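# Mount gear shaft between centres, meshing with master gear

## Task

Place the gear shaft so it sits held between the centres of the closer station, with its gear engaged with the master gear, then release it.

## Robot and tools

Robot: two arms, left_arm and right_arm, each ending in a two-finger gripper. All positions and orientations are given in one scene frame shared by both arms. Its origin lies on the table surface midway between the arms; +x points outward over the table, +z points up, and left_arm sits toward +y. The arm names do not describe which side of a camera picture they appear on. The fingers of a gripper extend along its own +z axis and close toward each other along its own y axis. The reported end_effector_position is the spot between the finger pads, roughly 1 cm short of the fingertips. Reported hand positions may be somewhat wrong, worse when the arm reaches far, and motions often stop a centimetre or more from the commanded point, usually too low.

Row format (used by both motion tools): exactly 16 numbers, always for both arms even if only one moves. First 8 are left_arm: x, y, z in metres, then orientation quaternion qw, qx, qy, qz (w first), then opening. The next 8 are the same for right_arm. Position and quaternion are absolute targets in the scene frame, not offsets. Opening is a scale from -1 (closed) to +1 (fully open, 0.094 m). Between those ends the fingers are driven to the value that grip_measured would report. To keep something held, keep commanding an opening below its grip_measured; about 0.03 below holds firmly, a smaller gap holds more gently. Grip readings may be off by up to about 1 mm per gripper, consistently.

execute_actions(actions): a list of up to 15 actions. Each action is a table of up to 15 rows, one row per control step of 1/30 s; if fewer rows are given, the last one is repeated to fill 15 steps. An empty list just returns the current state and images. Any target more than 0.6 m from that gripper's current position along any of its own axes gets the action rejected for both arms; a malformed action, or a first action failing this test, rejects the whole call. To hold an orientation steady, resend the same quaternion in every row rather than copying the possibly drifted reported one.

move(target, speed, blocking): target is one 16-number row as above, an absolute goal per arm. Each gripper travels a straight line toward its goal; both arms finish together, taking 0.5 to 10 s (cut off at 10 s). speed is the path's top speed in m/s, 0.002 to 0.5, default 0.25; rotation is capped at twice that in rad/s, taking the shorter way round. The opening is applied at the start. Paths ignore obstacles and the other arm, and the gripper may lag, wander, or overshoot speed, especially with a nearly straight arm. Faster contact hits harder; aiming past a contact point presses harder. With blocking=false the call returns after 0.5 s while motion continues; use wait(0) to check, and wait or stop before sending further rows or moves. The result adds a move: line giving how it ended (done, off_target, moving, held, fault) and which limits acted (paced means the commanded pose was clipped; held means a check blocked some steps, after which the arm may move fast), plus each gripper's distance from its goal. If only one arm is named, the other finished at rest.

wait(seconds): 0 to 10 s; arms keep their last command; a running move continues and the wait ends early when it finishes. stop(): brakes a running move; braking needs distance, more at speed; fingers keep moving. zoom_image(camera, region): enlarges part of the latest image from cam_low (504x504), cam_left_wrist or cam_right_wrist (616x616 each); region is [x0, y0, x1, y1] in pixels from the top-left, at most 504 by 504. finished_scene(scene): ends the current scene, given its number (1 or 2); irreversible, and the goal must already be met and stable.

Controller behaviour: each control step, the commanded pose is limited to 70 mm and 16 degrees from the measured pose, and damped inverse kinematics follows it, favouring position over orientation. A distant goal may need several actions; after an action the arm goes at most to its last clipped pose. Hand target lines show where each gripper is currently being driven. Step readings list positions at some steps; HELD beside an arm means that step was partly blocked. A pose unreachable line means the clearance check altered or blocked the command for the named arm. Elbows stop just before straight. Joint limits (rad), base to gripper: waist -2.618 to 3.054, shoulder 0.000 to 3.142, elbow 0.000 to 3.142, wrist pitch -1.571 to 1.571, wrist yaw -1.571 to 1.571, wrist roll -2.094 to 2.094.

An arm meant to stay still should receive its full last-reported pose and desired opening in every call. An arm blocked by an object tends to keep pushing until given a new command. Holding loads heats motors: MOTOR HOT warns from 75 °C; at 90 °C that arm halts for 10 s; at 100 °C it drops its load and falls. These appear as OVER-TEMPERATURE FAULT lines. Parts may occasionally be tugged or nudged by outside disturbances.

Avoid: knocking or placing anything off the table, letting the arms collide or press on each other, dropping or slipping the part, slamming into things, and pushing very hard. Quick, smooth, low-effort motion is preferred.

Each tool is called after ">>>" as name(argument=value, ...) on one line, values as JSON.

## Session

>>> execute_actions(actions=[])

Scene clock: 0.00 s.
left_arm: end_effector_position=(+0.6132, +0.3544, +0.1280) grip_measured=+1.000 end_effector_quat_wxyz=(+0.659, -0.117, +0.674, -0.312) | right_arm: end_effector_position=(+0.5965, -0.5076, +0.1656) grip_measured=+1.000 end_effector_quat_wxyz=(+0.501, -0.268, +0.811, -0.141)
Joint positions: left_arm=[ 0.298  2.375  1.282  1.162  0.39  -0.639  0.094] | right_arm=[-0.631  2.305  1.941 -0.172 -0.456 -0.849  0.094]
Joint velocities: left_arm=[ 0.002 -0.007 -0.012 -0.022  0.022 -0.007  0.   ] | right_arm=[ 0.007  0.027  0.002  0.081 -0.007  0.051  0.   ]
Hand target (left_arm): +0.615, +0.355, +0.145; +0.674, -0.107, +0.662, -0.310
Hand target (right_arm): +0.597, -0.507, +0.178; +0.508, -0.270, +0.805, -0.145

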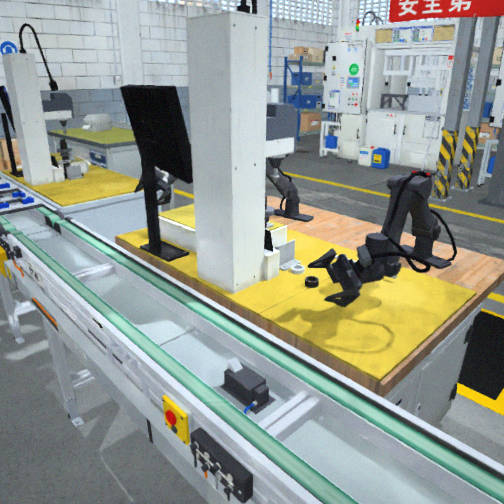

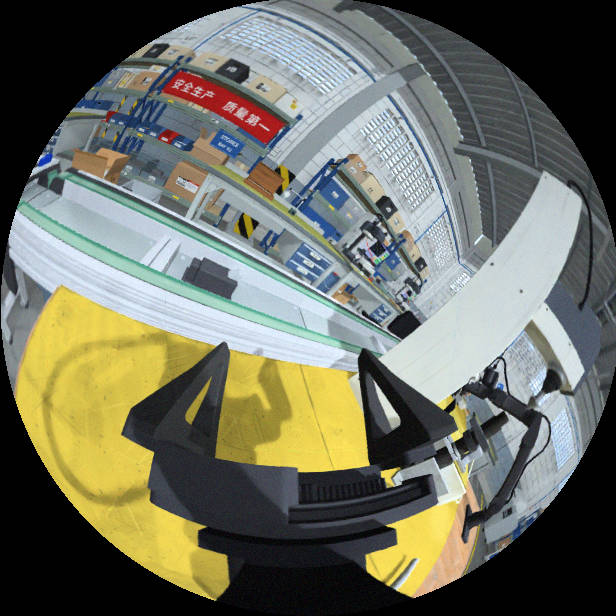

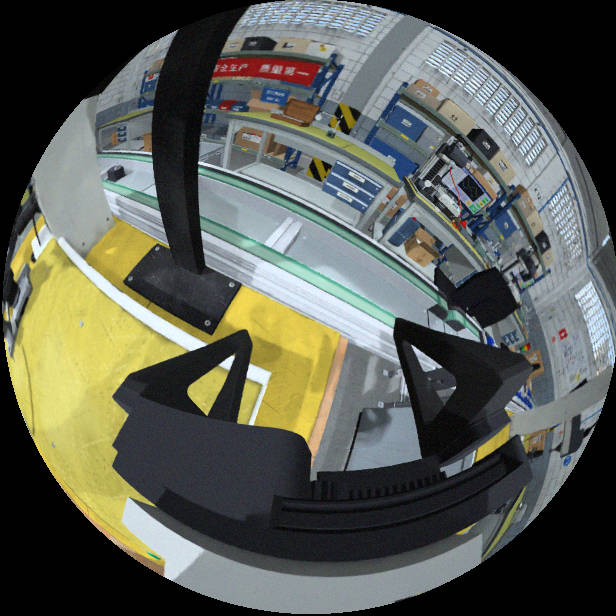

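>>> execute_actions(actions=[])

Scene clock: 1.73 s.
left_arm: end_effector_position=(+0.6132, +0.3544, +0.1280) grip_measured=+1.000 end_effector_quat_wxyz=(+0.659, -0.117, +0.674, -0.312) | right_arm: end_effector_position=(+0.5965, -0.5076, +0.1656) grip_measured=+1.000 end_effector_quat_wxyz=(+0.501, -0.268, +0.811, -0.141)
Joint positions: left_arm=[ 0.298  2.375  1.282  1.162  0.39  -0.639  0.094] | right_arm=[-0.631  2.305  1.941 -0.172 -0.456 -0.849  0.094]
Joint velocities: left_arm=[-0.002 -0.007 -0.002 -0.022 -0.022 -0.007  0.   ] | right_arm=[ 0.012  0.022  0.002 -0.022 -0.007 -0.037  0.   ]
Hand target (left_arm): +0.615, +0.355, +0.145; +0.674, -0.107, +0.662, -0.310
Hand target (right_arm): +0.597, -0.507, +0.178; +0.508, -0.270, +0.805, -0.145

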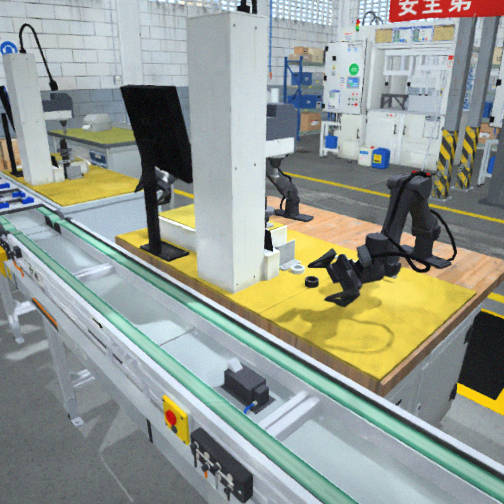

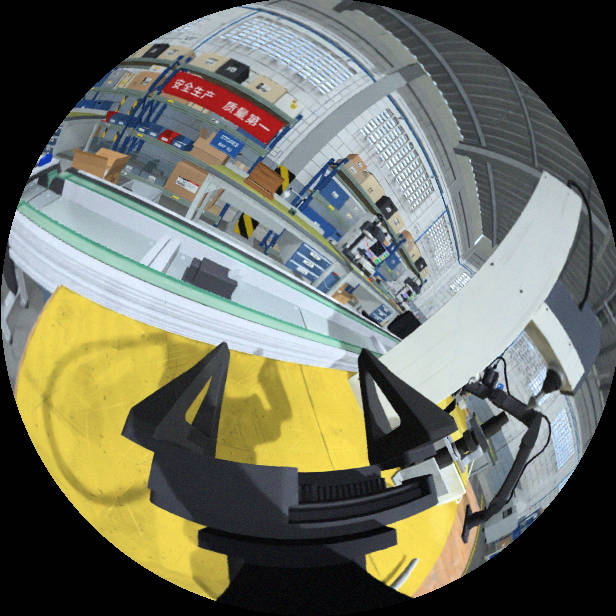

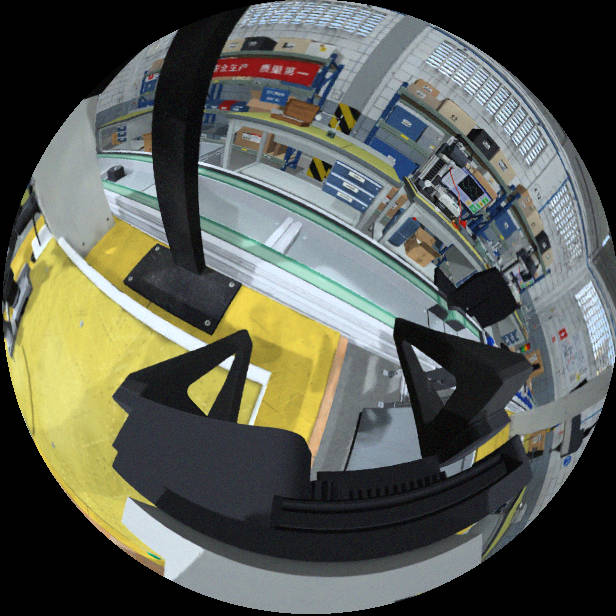

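>>> move(target=[0.35,0.30,0.30,0.17,0,0.985,0,1, 0.40,-0.42,0.28,0.501,-0.268,0.811,-0.141,1], speed=0.25)

Scene clock: 7.43 s.
left_arm: end_effector_position=(+0.3463, +0.3014, +0.2938) grip_measured=+1.000 end_effector_quat_wxyz=(+0.185, -0.000, +0.983, -0.002) | right_arm: end_effector_position=(+0.4090, -0.4185, +0.2787) grip_measured=+1.000 end_effector_quat_wxyz=(+0.503, -0.267, +0.810, -0.144)
Joint positions: left_arm=[ 0.017  1.702  2.075 -1.575 -0.055 -0.15   0.094] | right_arm=[-0.65   1.445  1.264 -0.352 -0.469 -0.858  0.094]
Joint velocities: left_arm=[-0.002  0.002  0.007 -0.022  0.037  0.007  0.   ] | right_arm=[ 0.002 -0.007 -0.002  0.007  0.007 -0.007  0.   ]
Hand target (left_arm): +0.346, +0.300, +0.300; +0.193, -0.000, +0.981, +0.001
Hand target (right_arm): +0.402, -0.417, +0.279; +0.501, -0.268, +0.811, -0.141
Off the commanded pose (left_arm): 0.007 m, 2 deg.
Off the commanded pose (right_arm): 0.009 m, 0 deg.
joint sent to its limit (left arm) — the command would take joint 4 (wrist pitch) past its lower limit, so that joint was sent only as far as its limit.
move: done

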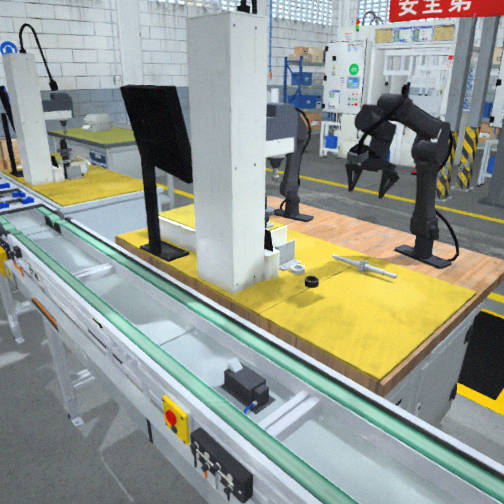

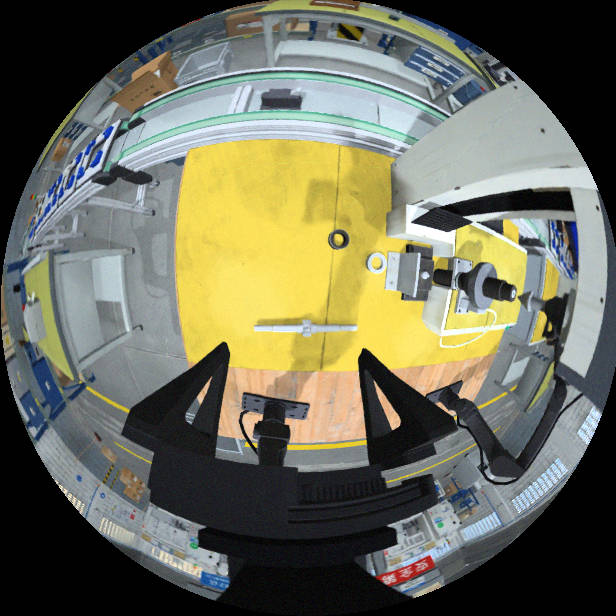

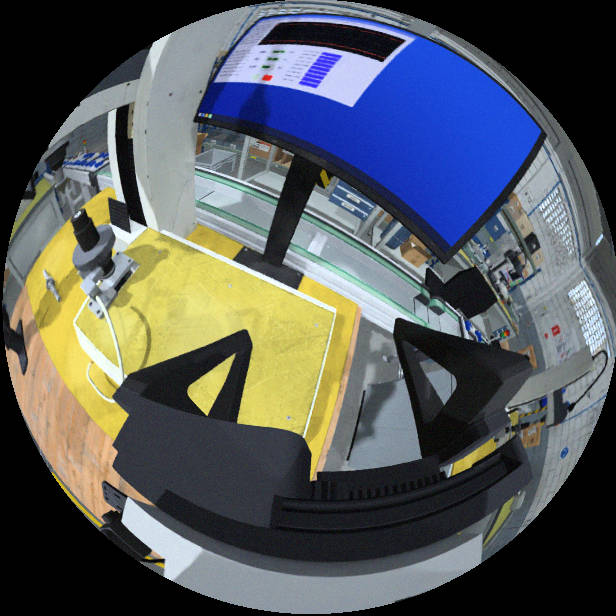

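>>> move(target=[0.311,0.238,0.12,0,0.7071,0.7071,0,1, 0.22,-0.18,0.20,0.7044,-0.0616,0.7044,0.0616,1], speed=0.3)

Scene clock: 13.63 s.
left_arm: end_effector_position=(+0.3090, +0.2430, +0.1224) grip_measured=+1.000 end_effector_quat_wxyz=(-0.008, +0.701, +0.713, -0.001) | right_arm: end_effector_position=(+0.2227, -0.1797, +0.2019) grip_measured=+1.000 end_effector_quat_wxyz=(+0.704, -0.064, +0.705, +0.057)
Joint positions: left_arm=[-0.152  1.794  1.533 -1.325 -0.006  1.226  0.094] | right_arm=[ 0.713  0.369  0.083  0.284  0.699 -0.009  0.094]
Joint velocities: left_arm=[-0.002  0.022 -0.002  0.022 -0.037 -0.007  0.   ] | right_arm=[ 0.012  0.007 -0.002  0.037 -0.007 -0.051  0.   ]
Hand target (left_arm): +0.311, +0.239, +0.122; -0.001, +0.707, +0.707, +0.002
Hand target (right_arm): +0.223, -0.178, +0.199; +0.703, -0.064, +0.706, +0.058
Off the commanded pose (left_arm): 0.006 m, 1 deg.
Off the commanded pose (right_arm): 0.003 m, 1 deg.
move: done

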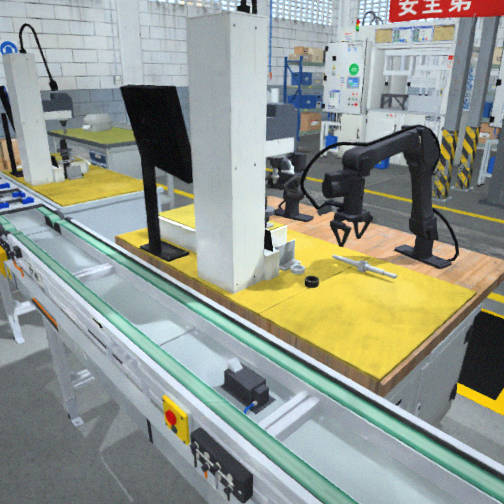

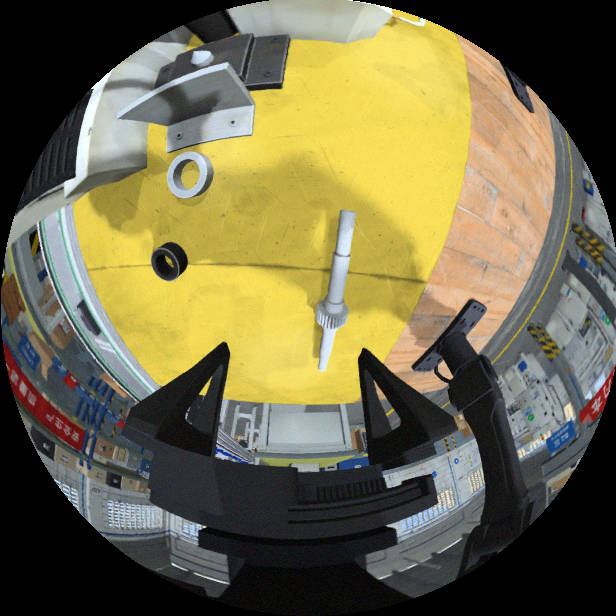

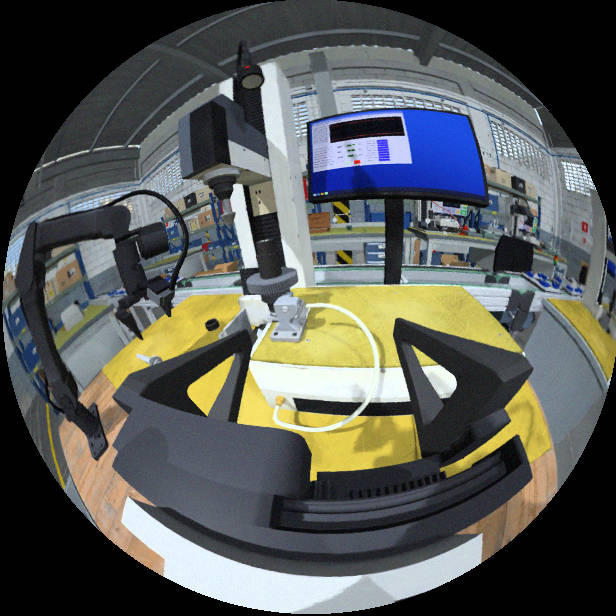

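>>> move(target=[0.273,0.222,0.06,0.037,0.7061,0.7061,-0.037,0.6, 0.25,-0.075,0.145,0.7044,-0.0616,0.7044,0.0616,1], speed=0.25)

Scene clock: 18.23 s.
left_arm: end_effector_position=(+0.2715, +0.2293, +0.0529) grip_measured=+0.602 end_effector_quat_wxyz=(+0.015, +0.705, +0.708, -0.037) | right_arm: end_effector_position=(+0.2511, -0.0799, +0.1472) grip_measured=+1.000 end_effector_quat_wxyz=(+0.702, -0.060, +0.707, +0.062)
Joint positions: left_arm=[-0.185  1.714  1.155 -1.014  0.08   1.205  0.075] | right_arm=[0.932 1.607 0.184 1.413 0.917 0.012 0.094]
Joint velocities: left_arm=[ 0.012 -0.002  0.012 -0.037 -0.037  0.022  0.   ] | right_arm=[ 0.012 -0.002  0.002  0.022 -0.051  0.007  0.   ]
Hand target (left_arm): +0.273, +0.222, +0.059; +0.036, +0.706, +0.706, -0.037
Hand target (right_arm): +0.250, -0.078, +0.147; +0.704, -0.062, +0.705, +0.061
Off the commanded pose (left_arm): 0.010 m, 3 deg.
Off the commanded pose (right_arm): 0.005 m, 0 deg.
move: off_target (left_arm)

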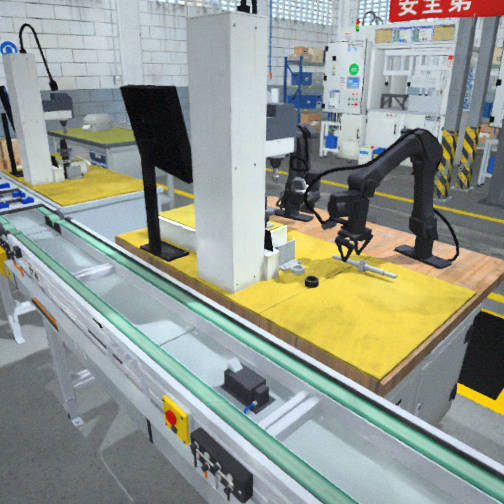

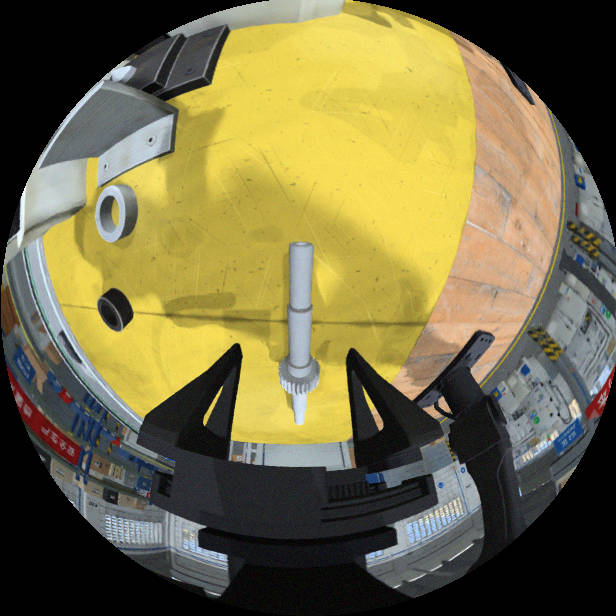

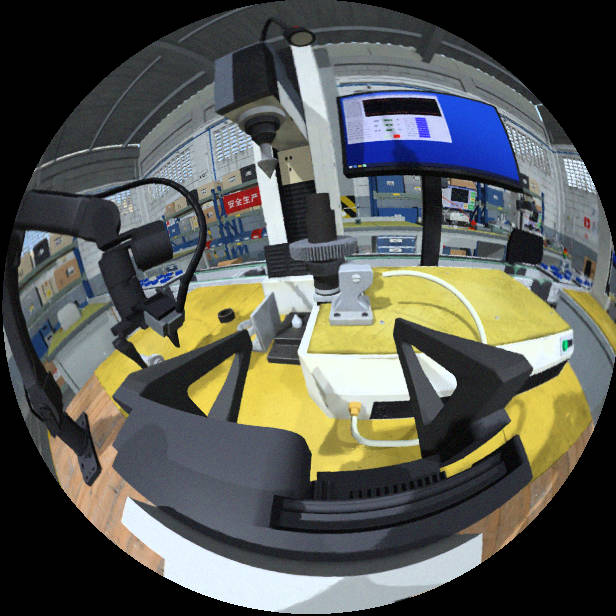

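>>> execute_actions(actions=[[[0.273,0.222,0.055,0.037,0.7061,0.7061,-0.037,0.3,0.25,-0.075,0.145,0.7044,-0.0616,0.7044,0.0616,1],[0.273,0.222,0.052,0.037,0.7061,0.7061,-0.037,0.3,0.25,-0.075,0.145,0.7044,-0.0616,0.7044,0.0616,1],[0.272,0.222,0.049,0.037,0.7061,0.7061,-0.037,0.3,0.25,-0.075,0.145,0.7044,-0.0616,0.7044,0.0616,1],[0.272,0.222,0.046,0.037,0.7061,0.7061,-0.037,0.3,0.25,-0.075,0.145,0.7044,-0.0616,0.7044,0.0616,1],[0.272,0.222,0.043,0.037,0.7061,0.7061,-0.037,0.3,0.25,-0.075,0.145,0.7044,-0.0616,0.7044,0.0616,1],[0.271,0.222,0.040,0.037,0.7061,0.7061,-0.037,0.3,0.25,-0.075,0.145,0.7044,-0.0616,0.7044,0.0616,1],[0.271,0.222,0.037,0.037,0.7061,0.7061,-0.037,0.3,0.25,-0.075,0.145,0.7044,-0.0616,0.7044,0.0616,1],[0.271,0.222,0.034,0.037,0.7061,0.7061,-0.037,0.3,0.25,-0.075,0.145,0.7044,-0.0616,0.7044,0.0616,1],[0.271,0.222,0.031,0.037,0.7061,0.7061,-0.037,0.3,0.25,-0.075,0.145,0.7044,-0.0616,0.7044,0.0616,1]],[[0.271,0.222,0.031,0.037,0.7061,0.7061,-0.037,0.3,0.25,-0.075,0.145,0.7044,-0.0616,0.7044,0.0616,1]]])

Scene clock: 21.93 s.
left_arm: end_effector_position=(+0.2709, +0.2294, +0.0324) grip_measured=+0.302 end_effector_quat_wxyz=(+0.029, +0.704, +0.709, -0.031) | right_arm: end_effector_position=(+0.2505, -0.0788, +0.1431) grip_measured=+1.000 end_effector_quat_wxyz=(+0.701, -0.062, +0.708, +0.060)
Joint positions: left_arm=[-0.185  1.714  1.067 -0.897  0.08   1.202  0.061] | right_arm=[0.938 1.638 0.184 1.439 0.924 0.01  0.094]
Joint velocities: left_arm=[-0.012 -0.002 -0.007 -0.022 -0.007 -0.037 -0.   ] | right_arm=[ 0.022  0.012  0.002 -0.007 -0.022 -0.022  0.   ]
Hand target (left_arm): +0.271, +0.222, +0.031; +0.037, +0.706, +0.706, -0.037
Hand target (right_arm): +0.250, -0.075, +0.145; +0.704, -0.062, +0.705, +0.062
Off the commanded pose (left_arm): 0.007 m, 1 deg.
Off the commanded pose (right_arm): 0.004 m, 1 deg.
Step readings (end_effector_position; steps 1 to 15: 1st action; 16 to 30: 2nd action):
0: left_arm (+0.2716, +0.2293, +0.0529) | right_arm (+0.2511, -0.0799, +0.1479)
1: left_arm (+0.2717, +0.2292, +0.0525) | right_arm (+0.2510, -0.0798, +0.1476)
2: left_arm (+0.2719, +0.2291, +0.0516) | right_arm (+0.2508, -0.0795, +0.1466)
4: left_arm (+0.2710, +0.2294, +0.0481) | right_arm (+0.2505, -0.0787, +0.1431)
8: left_arm (+0.2662, +0.2312, +0.0384) | right_arm (+0.2505, -0.0786, +0.1416)
15: left_arm (+0.2672, +0.2308, +0.0323) | right_arm (+0.2505, -0.0788, +0.1427)
16: left_arm (+0.2681, +0.2304, +0.0323) | right_arm (+0.2505, -0.0788, +0.1428)
17: left_arm (+0.2687, +0.2302, +0.0323) | right_arm (+0.2505, -0.0788, +0.1428)
19: left_arm (+0.2696, +0.2299, +0.0323) | right_arm (+0.2505, -0.0789, +0.1429)
23: left_arm (+0.2705, +0.2295, +0.0324) | right_arm (+0.2505, -0.0788, +0.1430)
30: end_effector_position above

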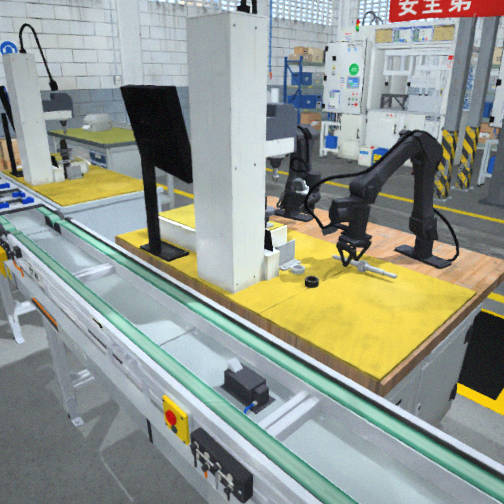

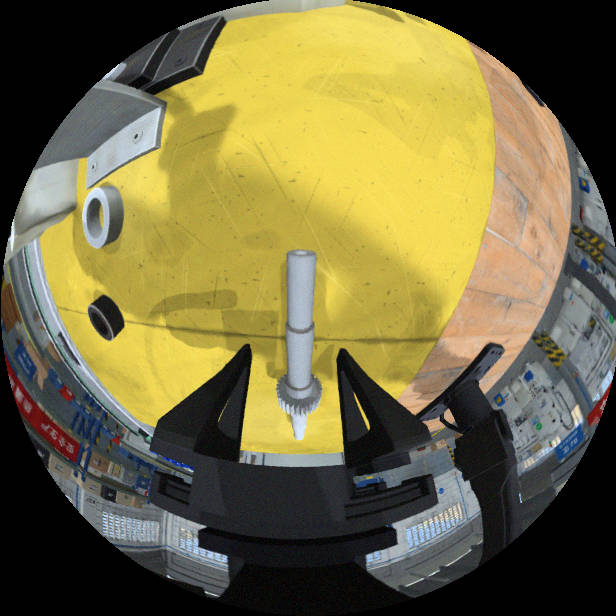

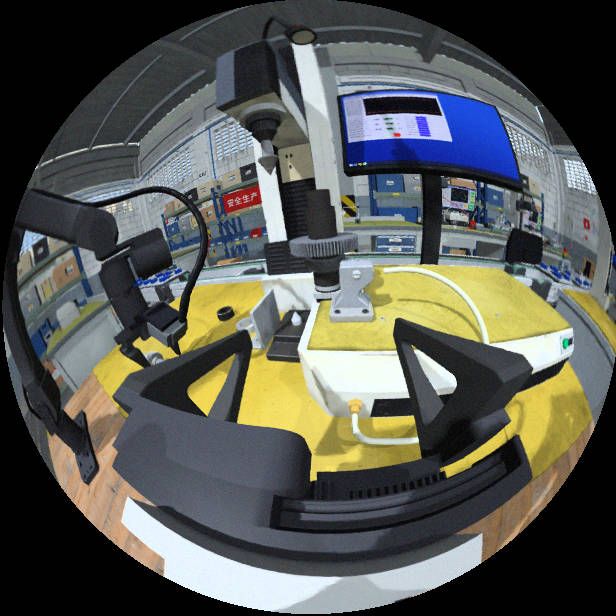

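>>> execute_actions(actions=[[[0.271,0.222,0.029,0.037,0.7061,0.7061,-0.037,0.1,0.25,-0.075,0.145,0.7044,-0.0616,0.7044,0.0616,1],[0.271,0.222,0.027,0.037,0.7061,0.7061,-0.037,0.1,0.25,-0.075,0.145,0.7044,-0.0616,0.7044,0.0616,1],[0.271,0.222,0.025,0.037,0.7061,0.7061,-0.037,0.1,0.25,-0.075,0.145,0.7044,-0.0616,0.7044,0.0616,1],[0.271,0.222,0.023,0.037,0.7061,0.7061,-0.037,0.1,0.25,-0.075,0.145,0.7044,-0.0616,0.7044,0.0616,1],[0.271,0.222,0.021,0.037,0.7061,0.7061,-0.037,0.1,0.25,-0.075,0.145,0.7044,-0.0616,0.7044,0.0616,1]],[[0.271,0.222,0.021,0.037,0.7061,0.7061,-0.037,0.1,0.25,-0.075,0.145,0.7044,-0.0616,0.7044,0.0616,1]]])

Scene clock: 23.90 s.
left_arm: end_effector_position=(+0.2711, +0.2293, +0.0223) grip_measured=+0.102 end_effector_quat_wxyz=(+0.029, +0.704, +0.709, -0.031) | right_arm: end_effector_position=(+0.2505, -0.0789, +0.1432) grip_measured=+1.000 end_effector_quat_wxyz=(+0.702, -0.061, +0.707, +0.060)
Joint positions: left_arm=[-0.185  1.731  1.044 -0.856  0.08   1.202  0.052] | right_arm=[0.938 1.638 0.184 1.44  0.924 0.01  0.094]
Joint velocities: left_arm=[-0.002 -0.007 -0.007  0.022  0.007  0.007  0.   ] | right_arm=[-0.027 -0.002 -0.002  0.022  0.007 -0.022  0.   ]
Hand target (left_arm): +0.271, +0.222, +0.021; +0.037, +0.706, +0.706, -0.037
Hand target (right_arm): +0.250, -0.075, +0.145; +0.704, -0.062, +0.705, +0.062
Off the commanded pose (left_arm): 0.007 m, 1 deg.
Off the commanded pose (right_arm): 0.004 m, 1 deg.
Step readings (end_effector_position; steps 1 to 15: 1st action; 16 to 30: 2nd action):
0: left_arm (+0.2710, +0.2293, +0.0324) | right_arm (+0.2505, -0.0788, +0.1432)
1: left_arm (+0.2712, +0.2293, +0.0324) | right_arm (+0.2505, -0.0788, +0.1432)
2: left_arm (+0.2717, +0.2291, +0.0324) | right_arm (+0.2505, -0.0788, +0.1432)
4: left_arm (+0.2726, +0.2287, +0.0315) | right_arm (+0.2505, -0.0789, +0.1432)
8: left_arm (+0.2706, +0.2295, +0.0252) | right_arm (+0.2505, -0.0789, +0.1432)
15: left_arm (+0.2704, +0.2296, +0.0223) | right_arm (+0.2505, -0.0789, +0.1432)
16: left_arm (+0.2705, +0.2295, +0.0223) | right_arm (+0.2505, -0.0789, +0.1432)
17: left_arm (+0.2706, +0.2295, +0.0223) | right_arm (+0.2505, -0.0789, +0.1432)
19: left_arm (+0.2709, +0.2294, +0.0223) | right_arm (+0.2505, -0.0789, +0.1432)
23: left_arm (+0.2711, +0.2293, +0.0223) | right_arm (+0.2505, -0.0789, +0.1432)
30: end_effector_position above

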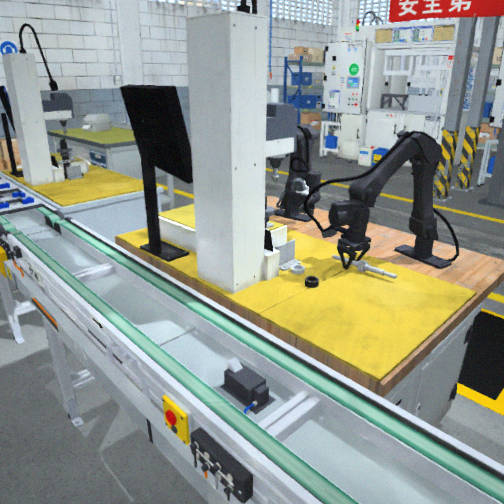

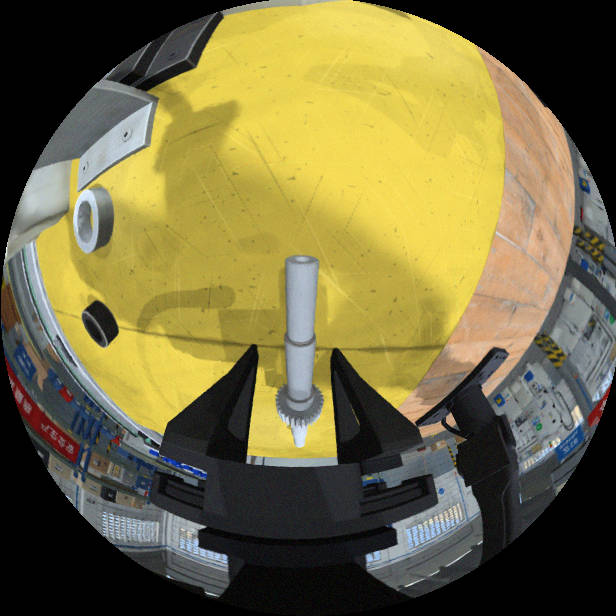

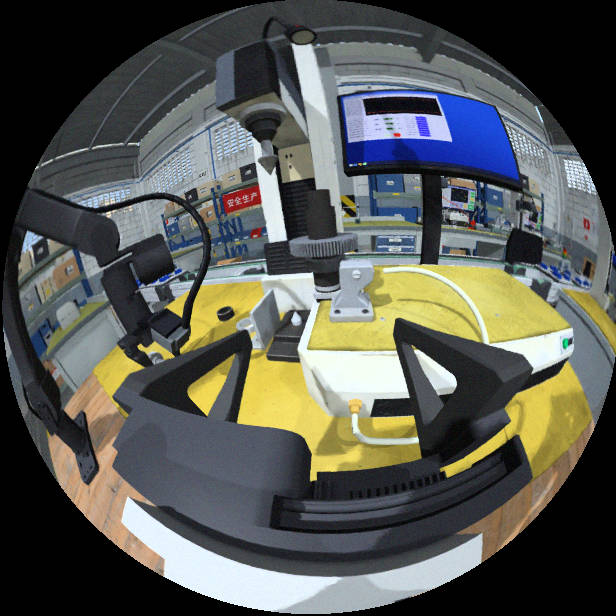

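>>> zoom_image(camera="cam_left_wrist", region=[220, 240, 380, 460])

>>> zoom_image(camera="cam_low", region=[310, 220, 420, 300])

Region (220, 240, 380, 460) of cam_left_wrist's 616x616 image, scaled by 2.291, with more detail than that image has; it fills the left 367 columns of this view, and the rest is white.

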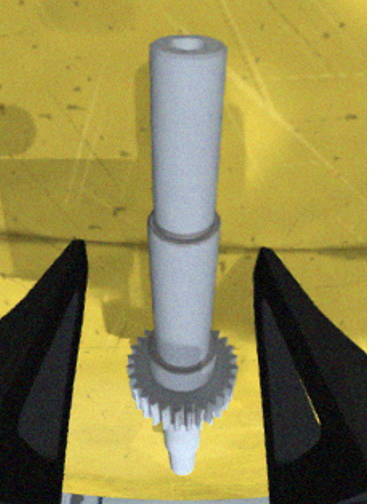

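Region (310, 220, 420, 300) of cam_low's 504x504 image, scaled by 4.582, with more detail than that image has; it fills the top 367 rows of this view, and the rest is white.

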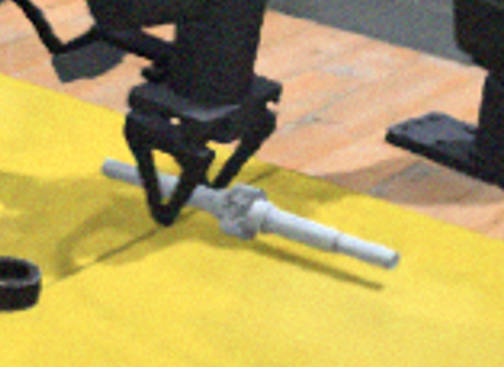

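>>> execute_actions(actions=[[[0.271,0.226,0.019,0.037,0.7061,0.7061,-0.037,0.1,0.25,-0.075,0.145,0.7044,-0.0616,0.7044,0.0616,1],[0.271,0.229,0.017,0.037,0.7061,0.7061,-0.037,0.1,0.25,-0.075,0.145,0.7044,-0.0616,0.7044,0.0616,1],[0.271,0.232,0.015,0.037,0.7061,0.7061,-0.037,0.1,0.25,-0.075,0.145,0.7044,-0.0616,0.7044,0.0616,1],[0.270,0.235,0.013,0.037,0.7061,0.7061,-0.037,0.1,0.25,-0.075,0.145,0.7044,-0.0616,0.7044,0.0616,1],[0.270,0.238,0.013,0.037,0.7061,0.7061,-0.037,0.1,0.25,-0.075,0.145,0.7044,-0.0616,0.7044,0.0616,1],[0.270,0.241,0.013,0.037,0.7061,0.7061,-0.037,0.1,0.25,-0.075,0.145,0.7044,-0.0616,0.7044,0.0616,1]],[[0.270,0.241,0.013,0.037,0.7061,0.7061,-0.037,0.1,0.25,-0.075,0.145,0.7044,-0.0616,0.7044,0.0616,1]]])

>>> zoom_image(camera="cam_left_wrist", region=[220, 240, 380, 460])

Scene clock: 26.77 s.
left_arm: end_effector_position=(+0.2711, +0.2320, +0.0187) grip_measured=+0.102 end_effector_quat_wxyz=(+0.040, +0.707, +0.704, -0.046) | right_arm: end_effector_position=(+0.2505, -0.0789, +0.1432) grip_measured=+1.000 end_effector_quat_wxyz=(+0.702, -0.061, +0.707, +0.060)
Joint positions: left_arm=[-0.154  1.73   1.023 -0.833  0.118  1.243  0.052] | right_arm=[0.938 1.638 0.184 1.44  0.924 0.01  0.094]
Joint velocities: left_arm=[-0.002 -0.007 -0.012  0.037  0.007  0.051 -0.001] | right_arm=[ 0.002 -0.022  0.007  0.037  0.066  0.051  0.   ]
Hand target (left_arm): +0.270, +0.241, +0.013; +0.037, +0.706, +0.706, -0.037
Hand target (right_arm): +0.250, -0.075, +0.145; +0.704, -0.062, +0.705, +0.062
Off the commanded pose (left_arm): 0.011 m, 1 deg.
Off the commanded pose (right_arm): 0.004 m, 1 deg.
Step readings (end_effector_position; steps 1 to 15: 1st action; 16 to 30: 2nd action):
0: left_arm (+0.2712, +0.2293, +0.0223) | right_arm (+0.2505, -0.0789, +0.1432)
1: left_arm (+0.2713, +0.2292, +0.0223) | right_arm (+0.2505, -0.0789, +0.1432)
2: left_arm (+0.2715, +0.2292, +0.0219) | right_arm (+0.2505, -0.0789, +0.1432)
4: left_arm (+0.2707, +0.2301, +0.0193) | right_arm (+0.2505, -0.0789, +0.1432)
8: left_arm (+0.2711, +0.2317, +0.0187) | right_arm (+0.2505, -0.0789, +0.1432)
15: left_arm (+0.2710, +0.2319, +0.0186) | right_arm (+0.2505, -0.0789, +0.1432)
16: left_arm (+0.2710, +0.2320, +0.0187) | right_arm (+0.2505, -0.0789, +0.1432)
17: left_arm (+0.2710, +0.2320, +0.0187) | right_arm (+0.2505, -0.0789, +0.1432)
19: left_arm (+0.2711, +0.2320, +0.0187) | right_arm (+0.2505, -0.0789, +0.1432)
23: left_arm (+0.2711, +0.2320, +0.0187) | right_arm (+0.2505, -0.0789, +0.1432)
30: end_effector_position above

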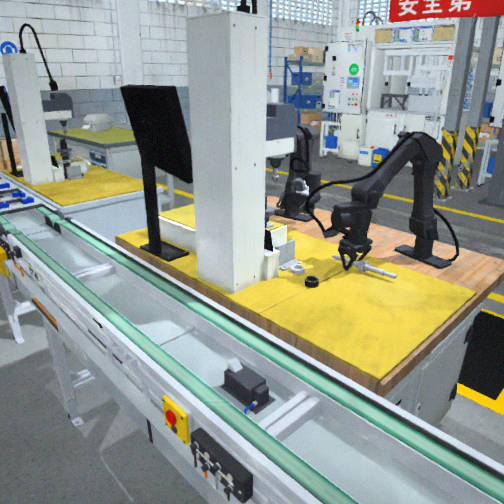

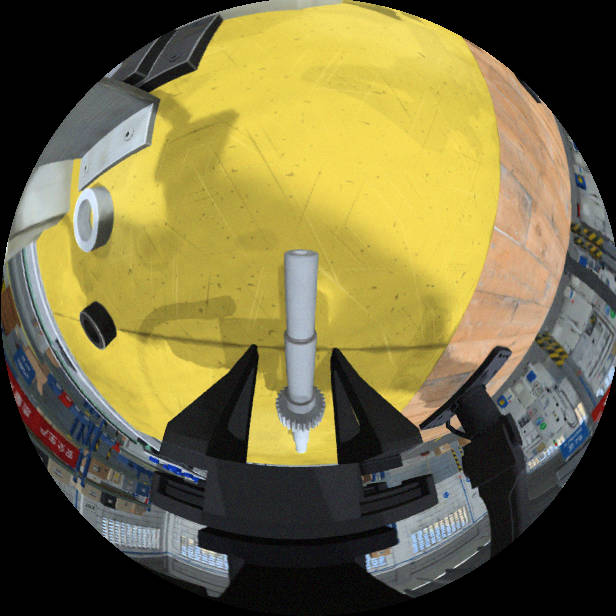

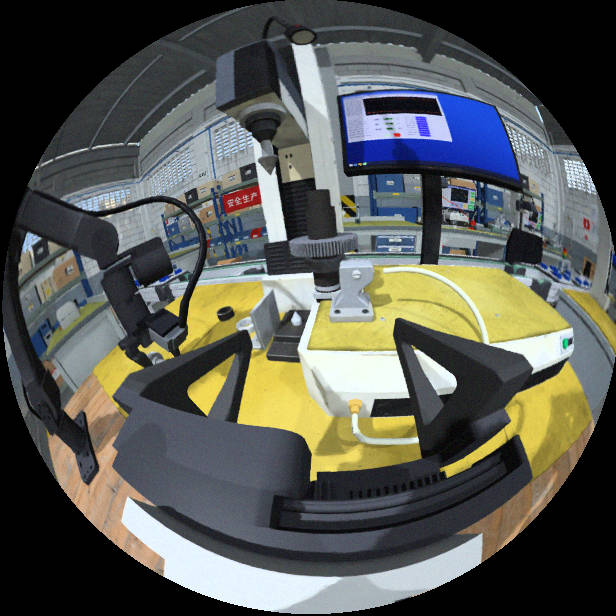

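Region (220, 240, 380, 460) of cam_left_wrist's 616x616 image, scaled by 2.291, with more detail than that image has; it fills the left 367 columns of this view, and the rest is white.

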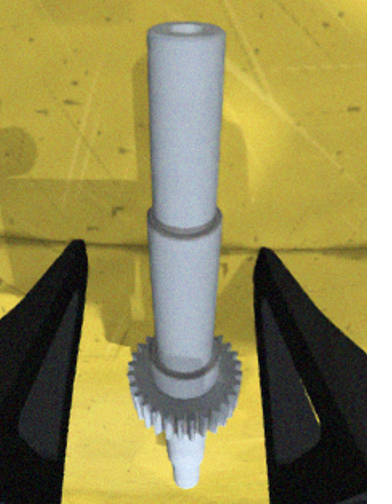

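>>> zoom_image(camera="cam_low", region=[325, 240, 385, 285])

>>> zoom_image(camera="cam_right_wrist", region=[110, 310, 210, 390])

Region (325, 240, 385, 285) of cam_low's 504x504 image, scaled by 8.400, with more detail than that image has; it fills the top 378 rows of this view, and the rest is white.

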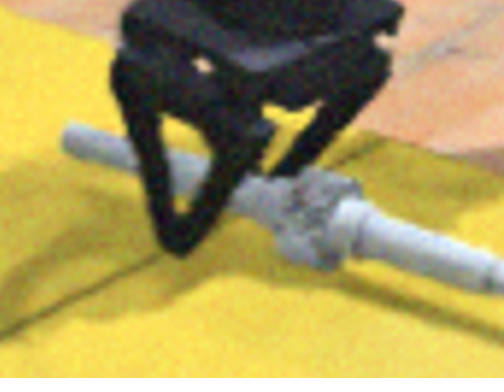

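Region (110, 310, 210, 390) of cam_right_wrist's 616x616 image, scaled by 5.040, with more detail than that image has; it fills the top 403 rows of this view, and the rest is white.

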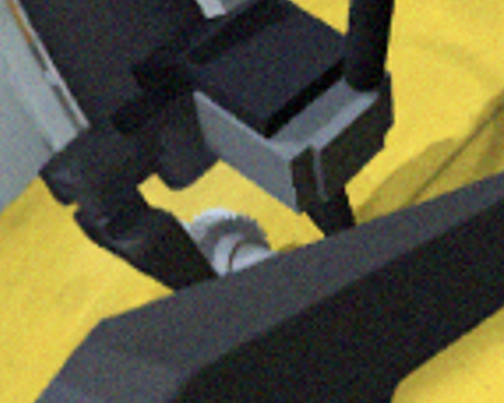

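>>> execute_actions(actions=[[[0.270,0.241,0.018,0.037,0.7061,0.7061,-0.037,0.0,0.25,-0.075,0.145,0.7044,-0.0616,0.7044,0.0616,1],[0.270,0.242,0.021,0.037,0.7061,0.7061,-0.037,-0.1,0.25,-0.075,0.145,0.7044,-0.0616,0.7044,0.0616,1],[0.270,0.243,0.022,0.037,0.7061,0.7061,-0.037,-0.2,0.25,-0.075,0.145,0.7044,-0.0616,0.7044,0.0616,1],[0.270,0.244,0.022,0.037,0.7061,0.7061,-0.037,-0.3,0.25,-0.075,0.145,0.7044,-0.0616,0.7044,0.0616,1],[0.270,0.245,0.022,0.037,0.7061,0.7061,-0.037,-0.4,0.25,-0.075,0.145,0.7044,-0.0616,0.7044,0.0616,1]]])

>>> zoom_image(camera="cam_left_wrist", region=[220, 240, 380, 460])

Scene clock: 30.13 s.
left_arm: end_effector_position=(+0.2728, +0.2371, +0.0192) grip_measured=-0.398 end_effector_quat_wxyz=(+0.040, +0.707, +0.705, -0.044) | right_arm: end_effector_position=(+0.2505, -0.0789, +0.1432) grip_measured=+1.000 end_effector_quat_wxyz=(+0.702, -0.061, +0.707, +0.060)
Joint positions: left_arm=[-0.138  1.728  1.023 -0.835  0.114  1.258  0.028] | right_arm=[0.938 1.638 0.184 1.44  0.924 0.01  0.094]
Joint velocities: left_arm=[-0.007 -0.002 -0.007  0.022 -0.022 -0.007 -0.001] | right_arm=[ 0.012 -0.002 -0.017 -0.007  0.022  0.066  0.   ]
Hand target (left_arm): +0.270, +0.245, +0.022; +0.037, +0.706, +0.706, -0.037
Hand target (right_arm): +0.250, -0.075, +0.145; +0.704, -0.062, +0.705, +0.062
Off the commanded pose (left_arm): 0.009 m, 1 deg.
Off the commanded pose (right_arm): 0.004 m, 1 deg.
Step readings (end_effector_position):
0: left_arm (+0.2711, +0.2320, +0.0187) | right_arm (+0.2505, -0.0789, +0.1432)
1: left_arm (+0.2712, +0.2321, +0.0190) | right_arm (+0.2505, -0.0789, +0.1432)
2: left_arm (+0.2715, +0.2325, +0.0193) | right_arm (+0.2505, -0.0789, +0.1432)
4: left_arm (+0.2719, +0.2341, +0.0192) | right_arm (+0.2505, -0.0789, +0.1432)
8: left_arm (+0.2727, +0.2368, +0.0192) | right_arm (+0.2505, -0.0789, +0.1432)
15: end_effector_position above

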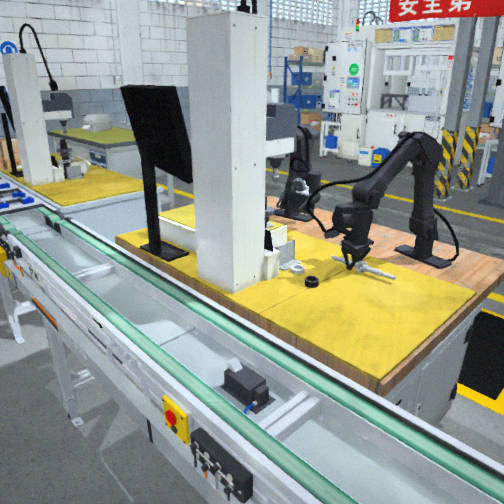

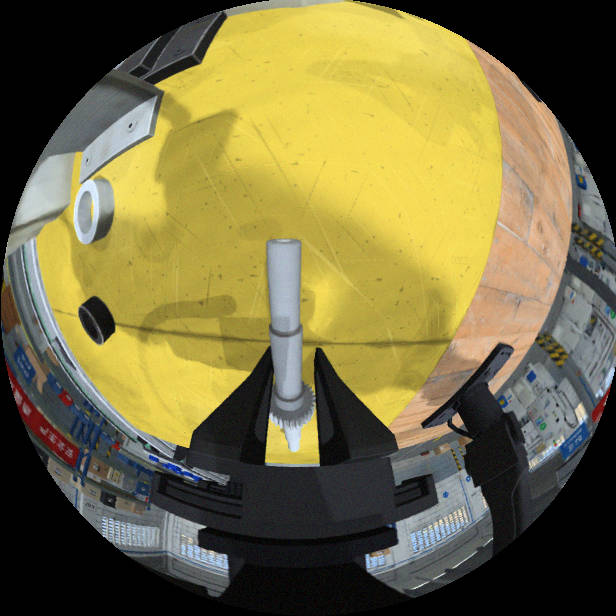

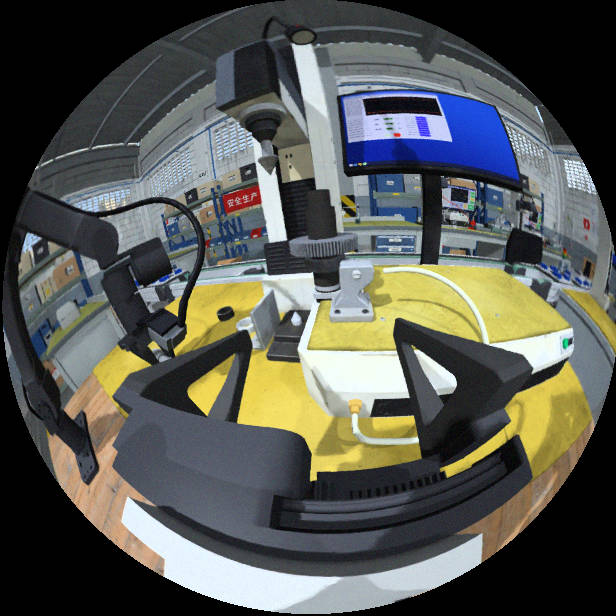

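Region (220, 240, 380, 460) of cam_left_wrist's 616x616 image, scaled by 2.291, with more detail than that image has; it fills the left 367 columns of this view, and the rest is white.

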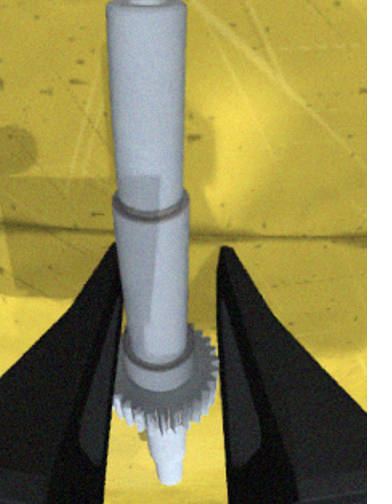

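>>> execute_actions(actions=[[[0.272,0.240,0.022,0.037,0.7061,0.7061,-0.037,-0.45,0.25,-0.075,0.145,0.7044,-0.0616,0.7044,0.0616,1],[0.272,0.240,0.022,0.037,0.7061,0.7061,-0.037,-0.49,0.25,-0.075,0.145,0.7044,-0.0616,0.7044,0.0616,1],[0.272,0.240,0.022,0.037,0.7061,0.7061,-0.037,-0.53,0.25,-0.075,0.145,0.7044,-0.0616,0.7044,0.0616,1],[0.272,0.240,0.022,0.037,0.7061,0.7061,-0.037,-0.56,0.25,-0.075,0.145,0.7044,-0.0616,0.7044,0.0616,1],[0.272,0.240,0.022,0.037,0.7061,0.7061,-0.037,-0.59,0.25,-0.075,0.145,0.7044,-0.0616,0.7044,0.0616,1],[0.272,0.240,0.022,0.037,0.7061,0.7061,-0.037,-0.61,0.25,-0.075,0.145,0.7044,-0.0616,0.7044,0.0616,1],[0.272,0.240,0.022,0.037,0.7061,0.7061,-0.037,-0.63,0.25,-0.075,0.145,0.7044,-0.0616,0.7044,0.0616,1],[0.272,0.240,0.022,0.037,0.7061,0.7061,-0.037,-0.65,0.25,-0.075,0.145,0.7044,-0.0616,0.7044,0.0616,1],[0.272,0.240,0.022,0.037,0.7061,0.7061,-0.037,-0.665,0.25,-0.075,0.145,0.7044,-0.0616,0.7044,0.0616,1],[0.272,0.240,0.022,0.037,0.7061,0.7061,-0.037,-0.68,0.25,-0.075,0.145,0.7044,-0.0616,0.7044,0.0616,1],[0.272,0.240,0.022,0.037,0.7061,0.7061,-0.037,-0.695,0.25,-0.075,0.145,0.7044,-0.0616,0.7044,0.0616,1],[0.272,0.240,0.022,0.037,0.7061,0.7061,-0.037,-0.71,0.25,-0.075,0.145,0.7044,-0.0616,0.7044,0.0616,1],[0.272,0.240,0.022,0.037,0.7061,0.7061,-0.037,-0.72,0.25,-0.075,0.145,0.7044,-0.0616,0.7044,0.0616,1]]])

>>> zoom_image(camera="cam_left_wrist", region=[220, 220, 380, 460])

Scene clock: 32.03 s.
left_arm: end_effector_position=(+0.2725, +0.2378, +0.0191) grip_measured=-0.631 end_effector_quat_wxyz=(+0.038, +0.707, +0.705, -0.043) | right_arm: end_effector_position=(+0.2505, -0.0789, +0.1432) grip_measured=+1.000 end_effector_quat_wxyz=(+0.702, -0.061, +0.707, +0.060)
Joint positions: left_arm=[-0.138  1.728  1.023 -0.837  0.11   1.258  0.017] | right_arm=[0.938 1.638 0.184 1.44  0.924 0.01  0.094]
Joint velocities: left_arm=[-0.007 -0.012 -0.002 -0.037 -0.037 -0.022 -0.001] | right_arm=[-0.007  0.002 -0.012 -0.081  0.037 -0.022  0.   ]
Hand target (left_arm): +0.272, +0.240, +0.022; +0.037, +0.706, +0.706, -0.037
Hand target (right_arm): +0.250, -0.075, +0.145; +0.704, -0.062, +0.705, +0.062
Off the commanded pose (left_arm): 0.004 m, 1 deg.
Off the commanded pose (right_arm): 0.004 m, 1 deg.
Step readings (end_effector_position):
0: left_arm (+0.2728, +0.2371, +0.0192) | right_arm (+0.2505, -0.0789, +0.1432)
1: left_arm (+0.2727, +0.2372, +0.0192) | right_arm (+0.2505, -0.0789, +0.1432)
2: left_arm (+0.2727, +0.2373, +0.0192) | right_arm (+0.2505, -0.0789, +0.1432)
4: left_arm (+0.2728, +0.2376, +0.0191) | right_arm (+0.2505, -0.0789, +0.1432)
8: left_arm (+0.2725, +0.2378, +0.0191) | right_arm (+0.2505, -0.0789, +0.1432)
15: end_effector_position above

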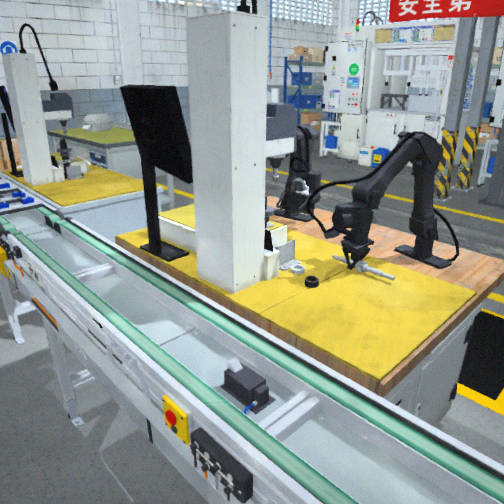

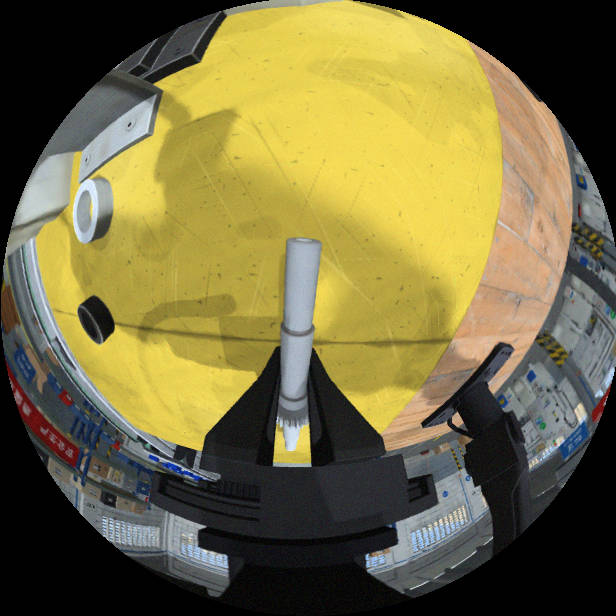

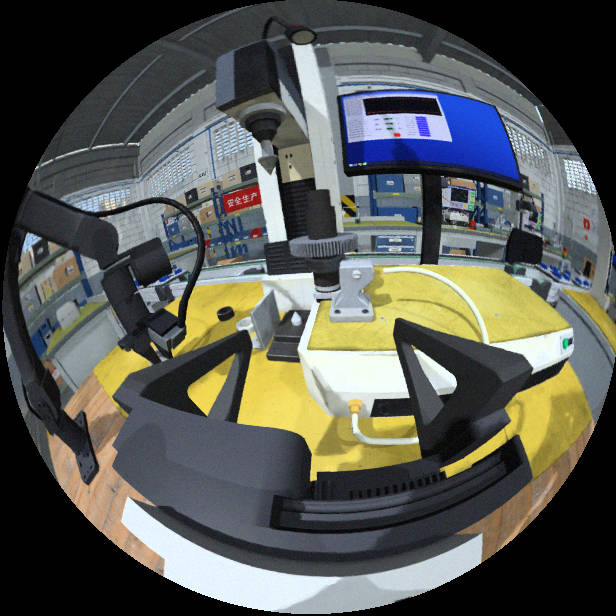

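Region (220, 220, 380, 460) of cam_left_wrist's 616x616 image, scaled by 2.100, with more detail than that image has.

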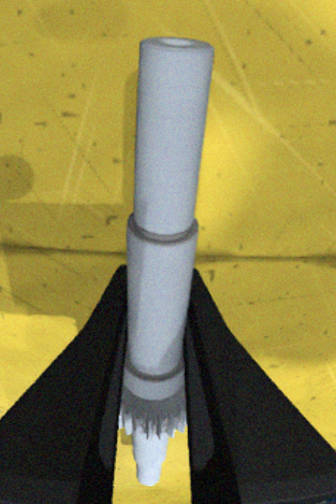

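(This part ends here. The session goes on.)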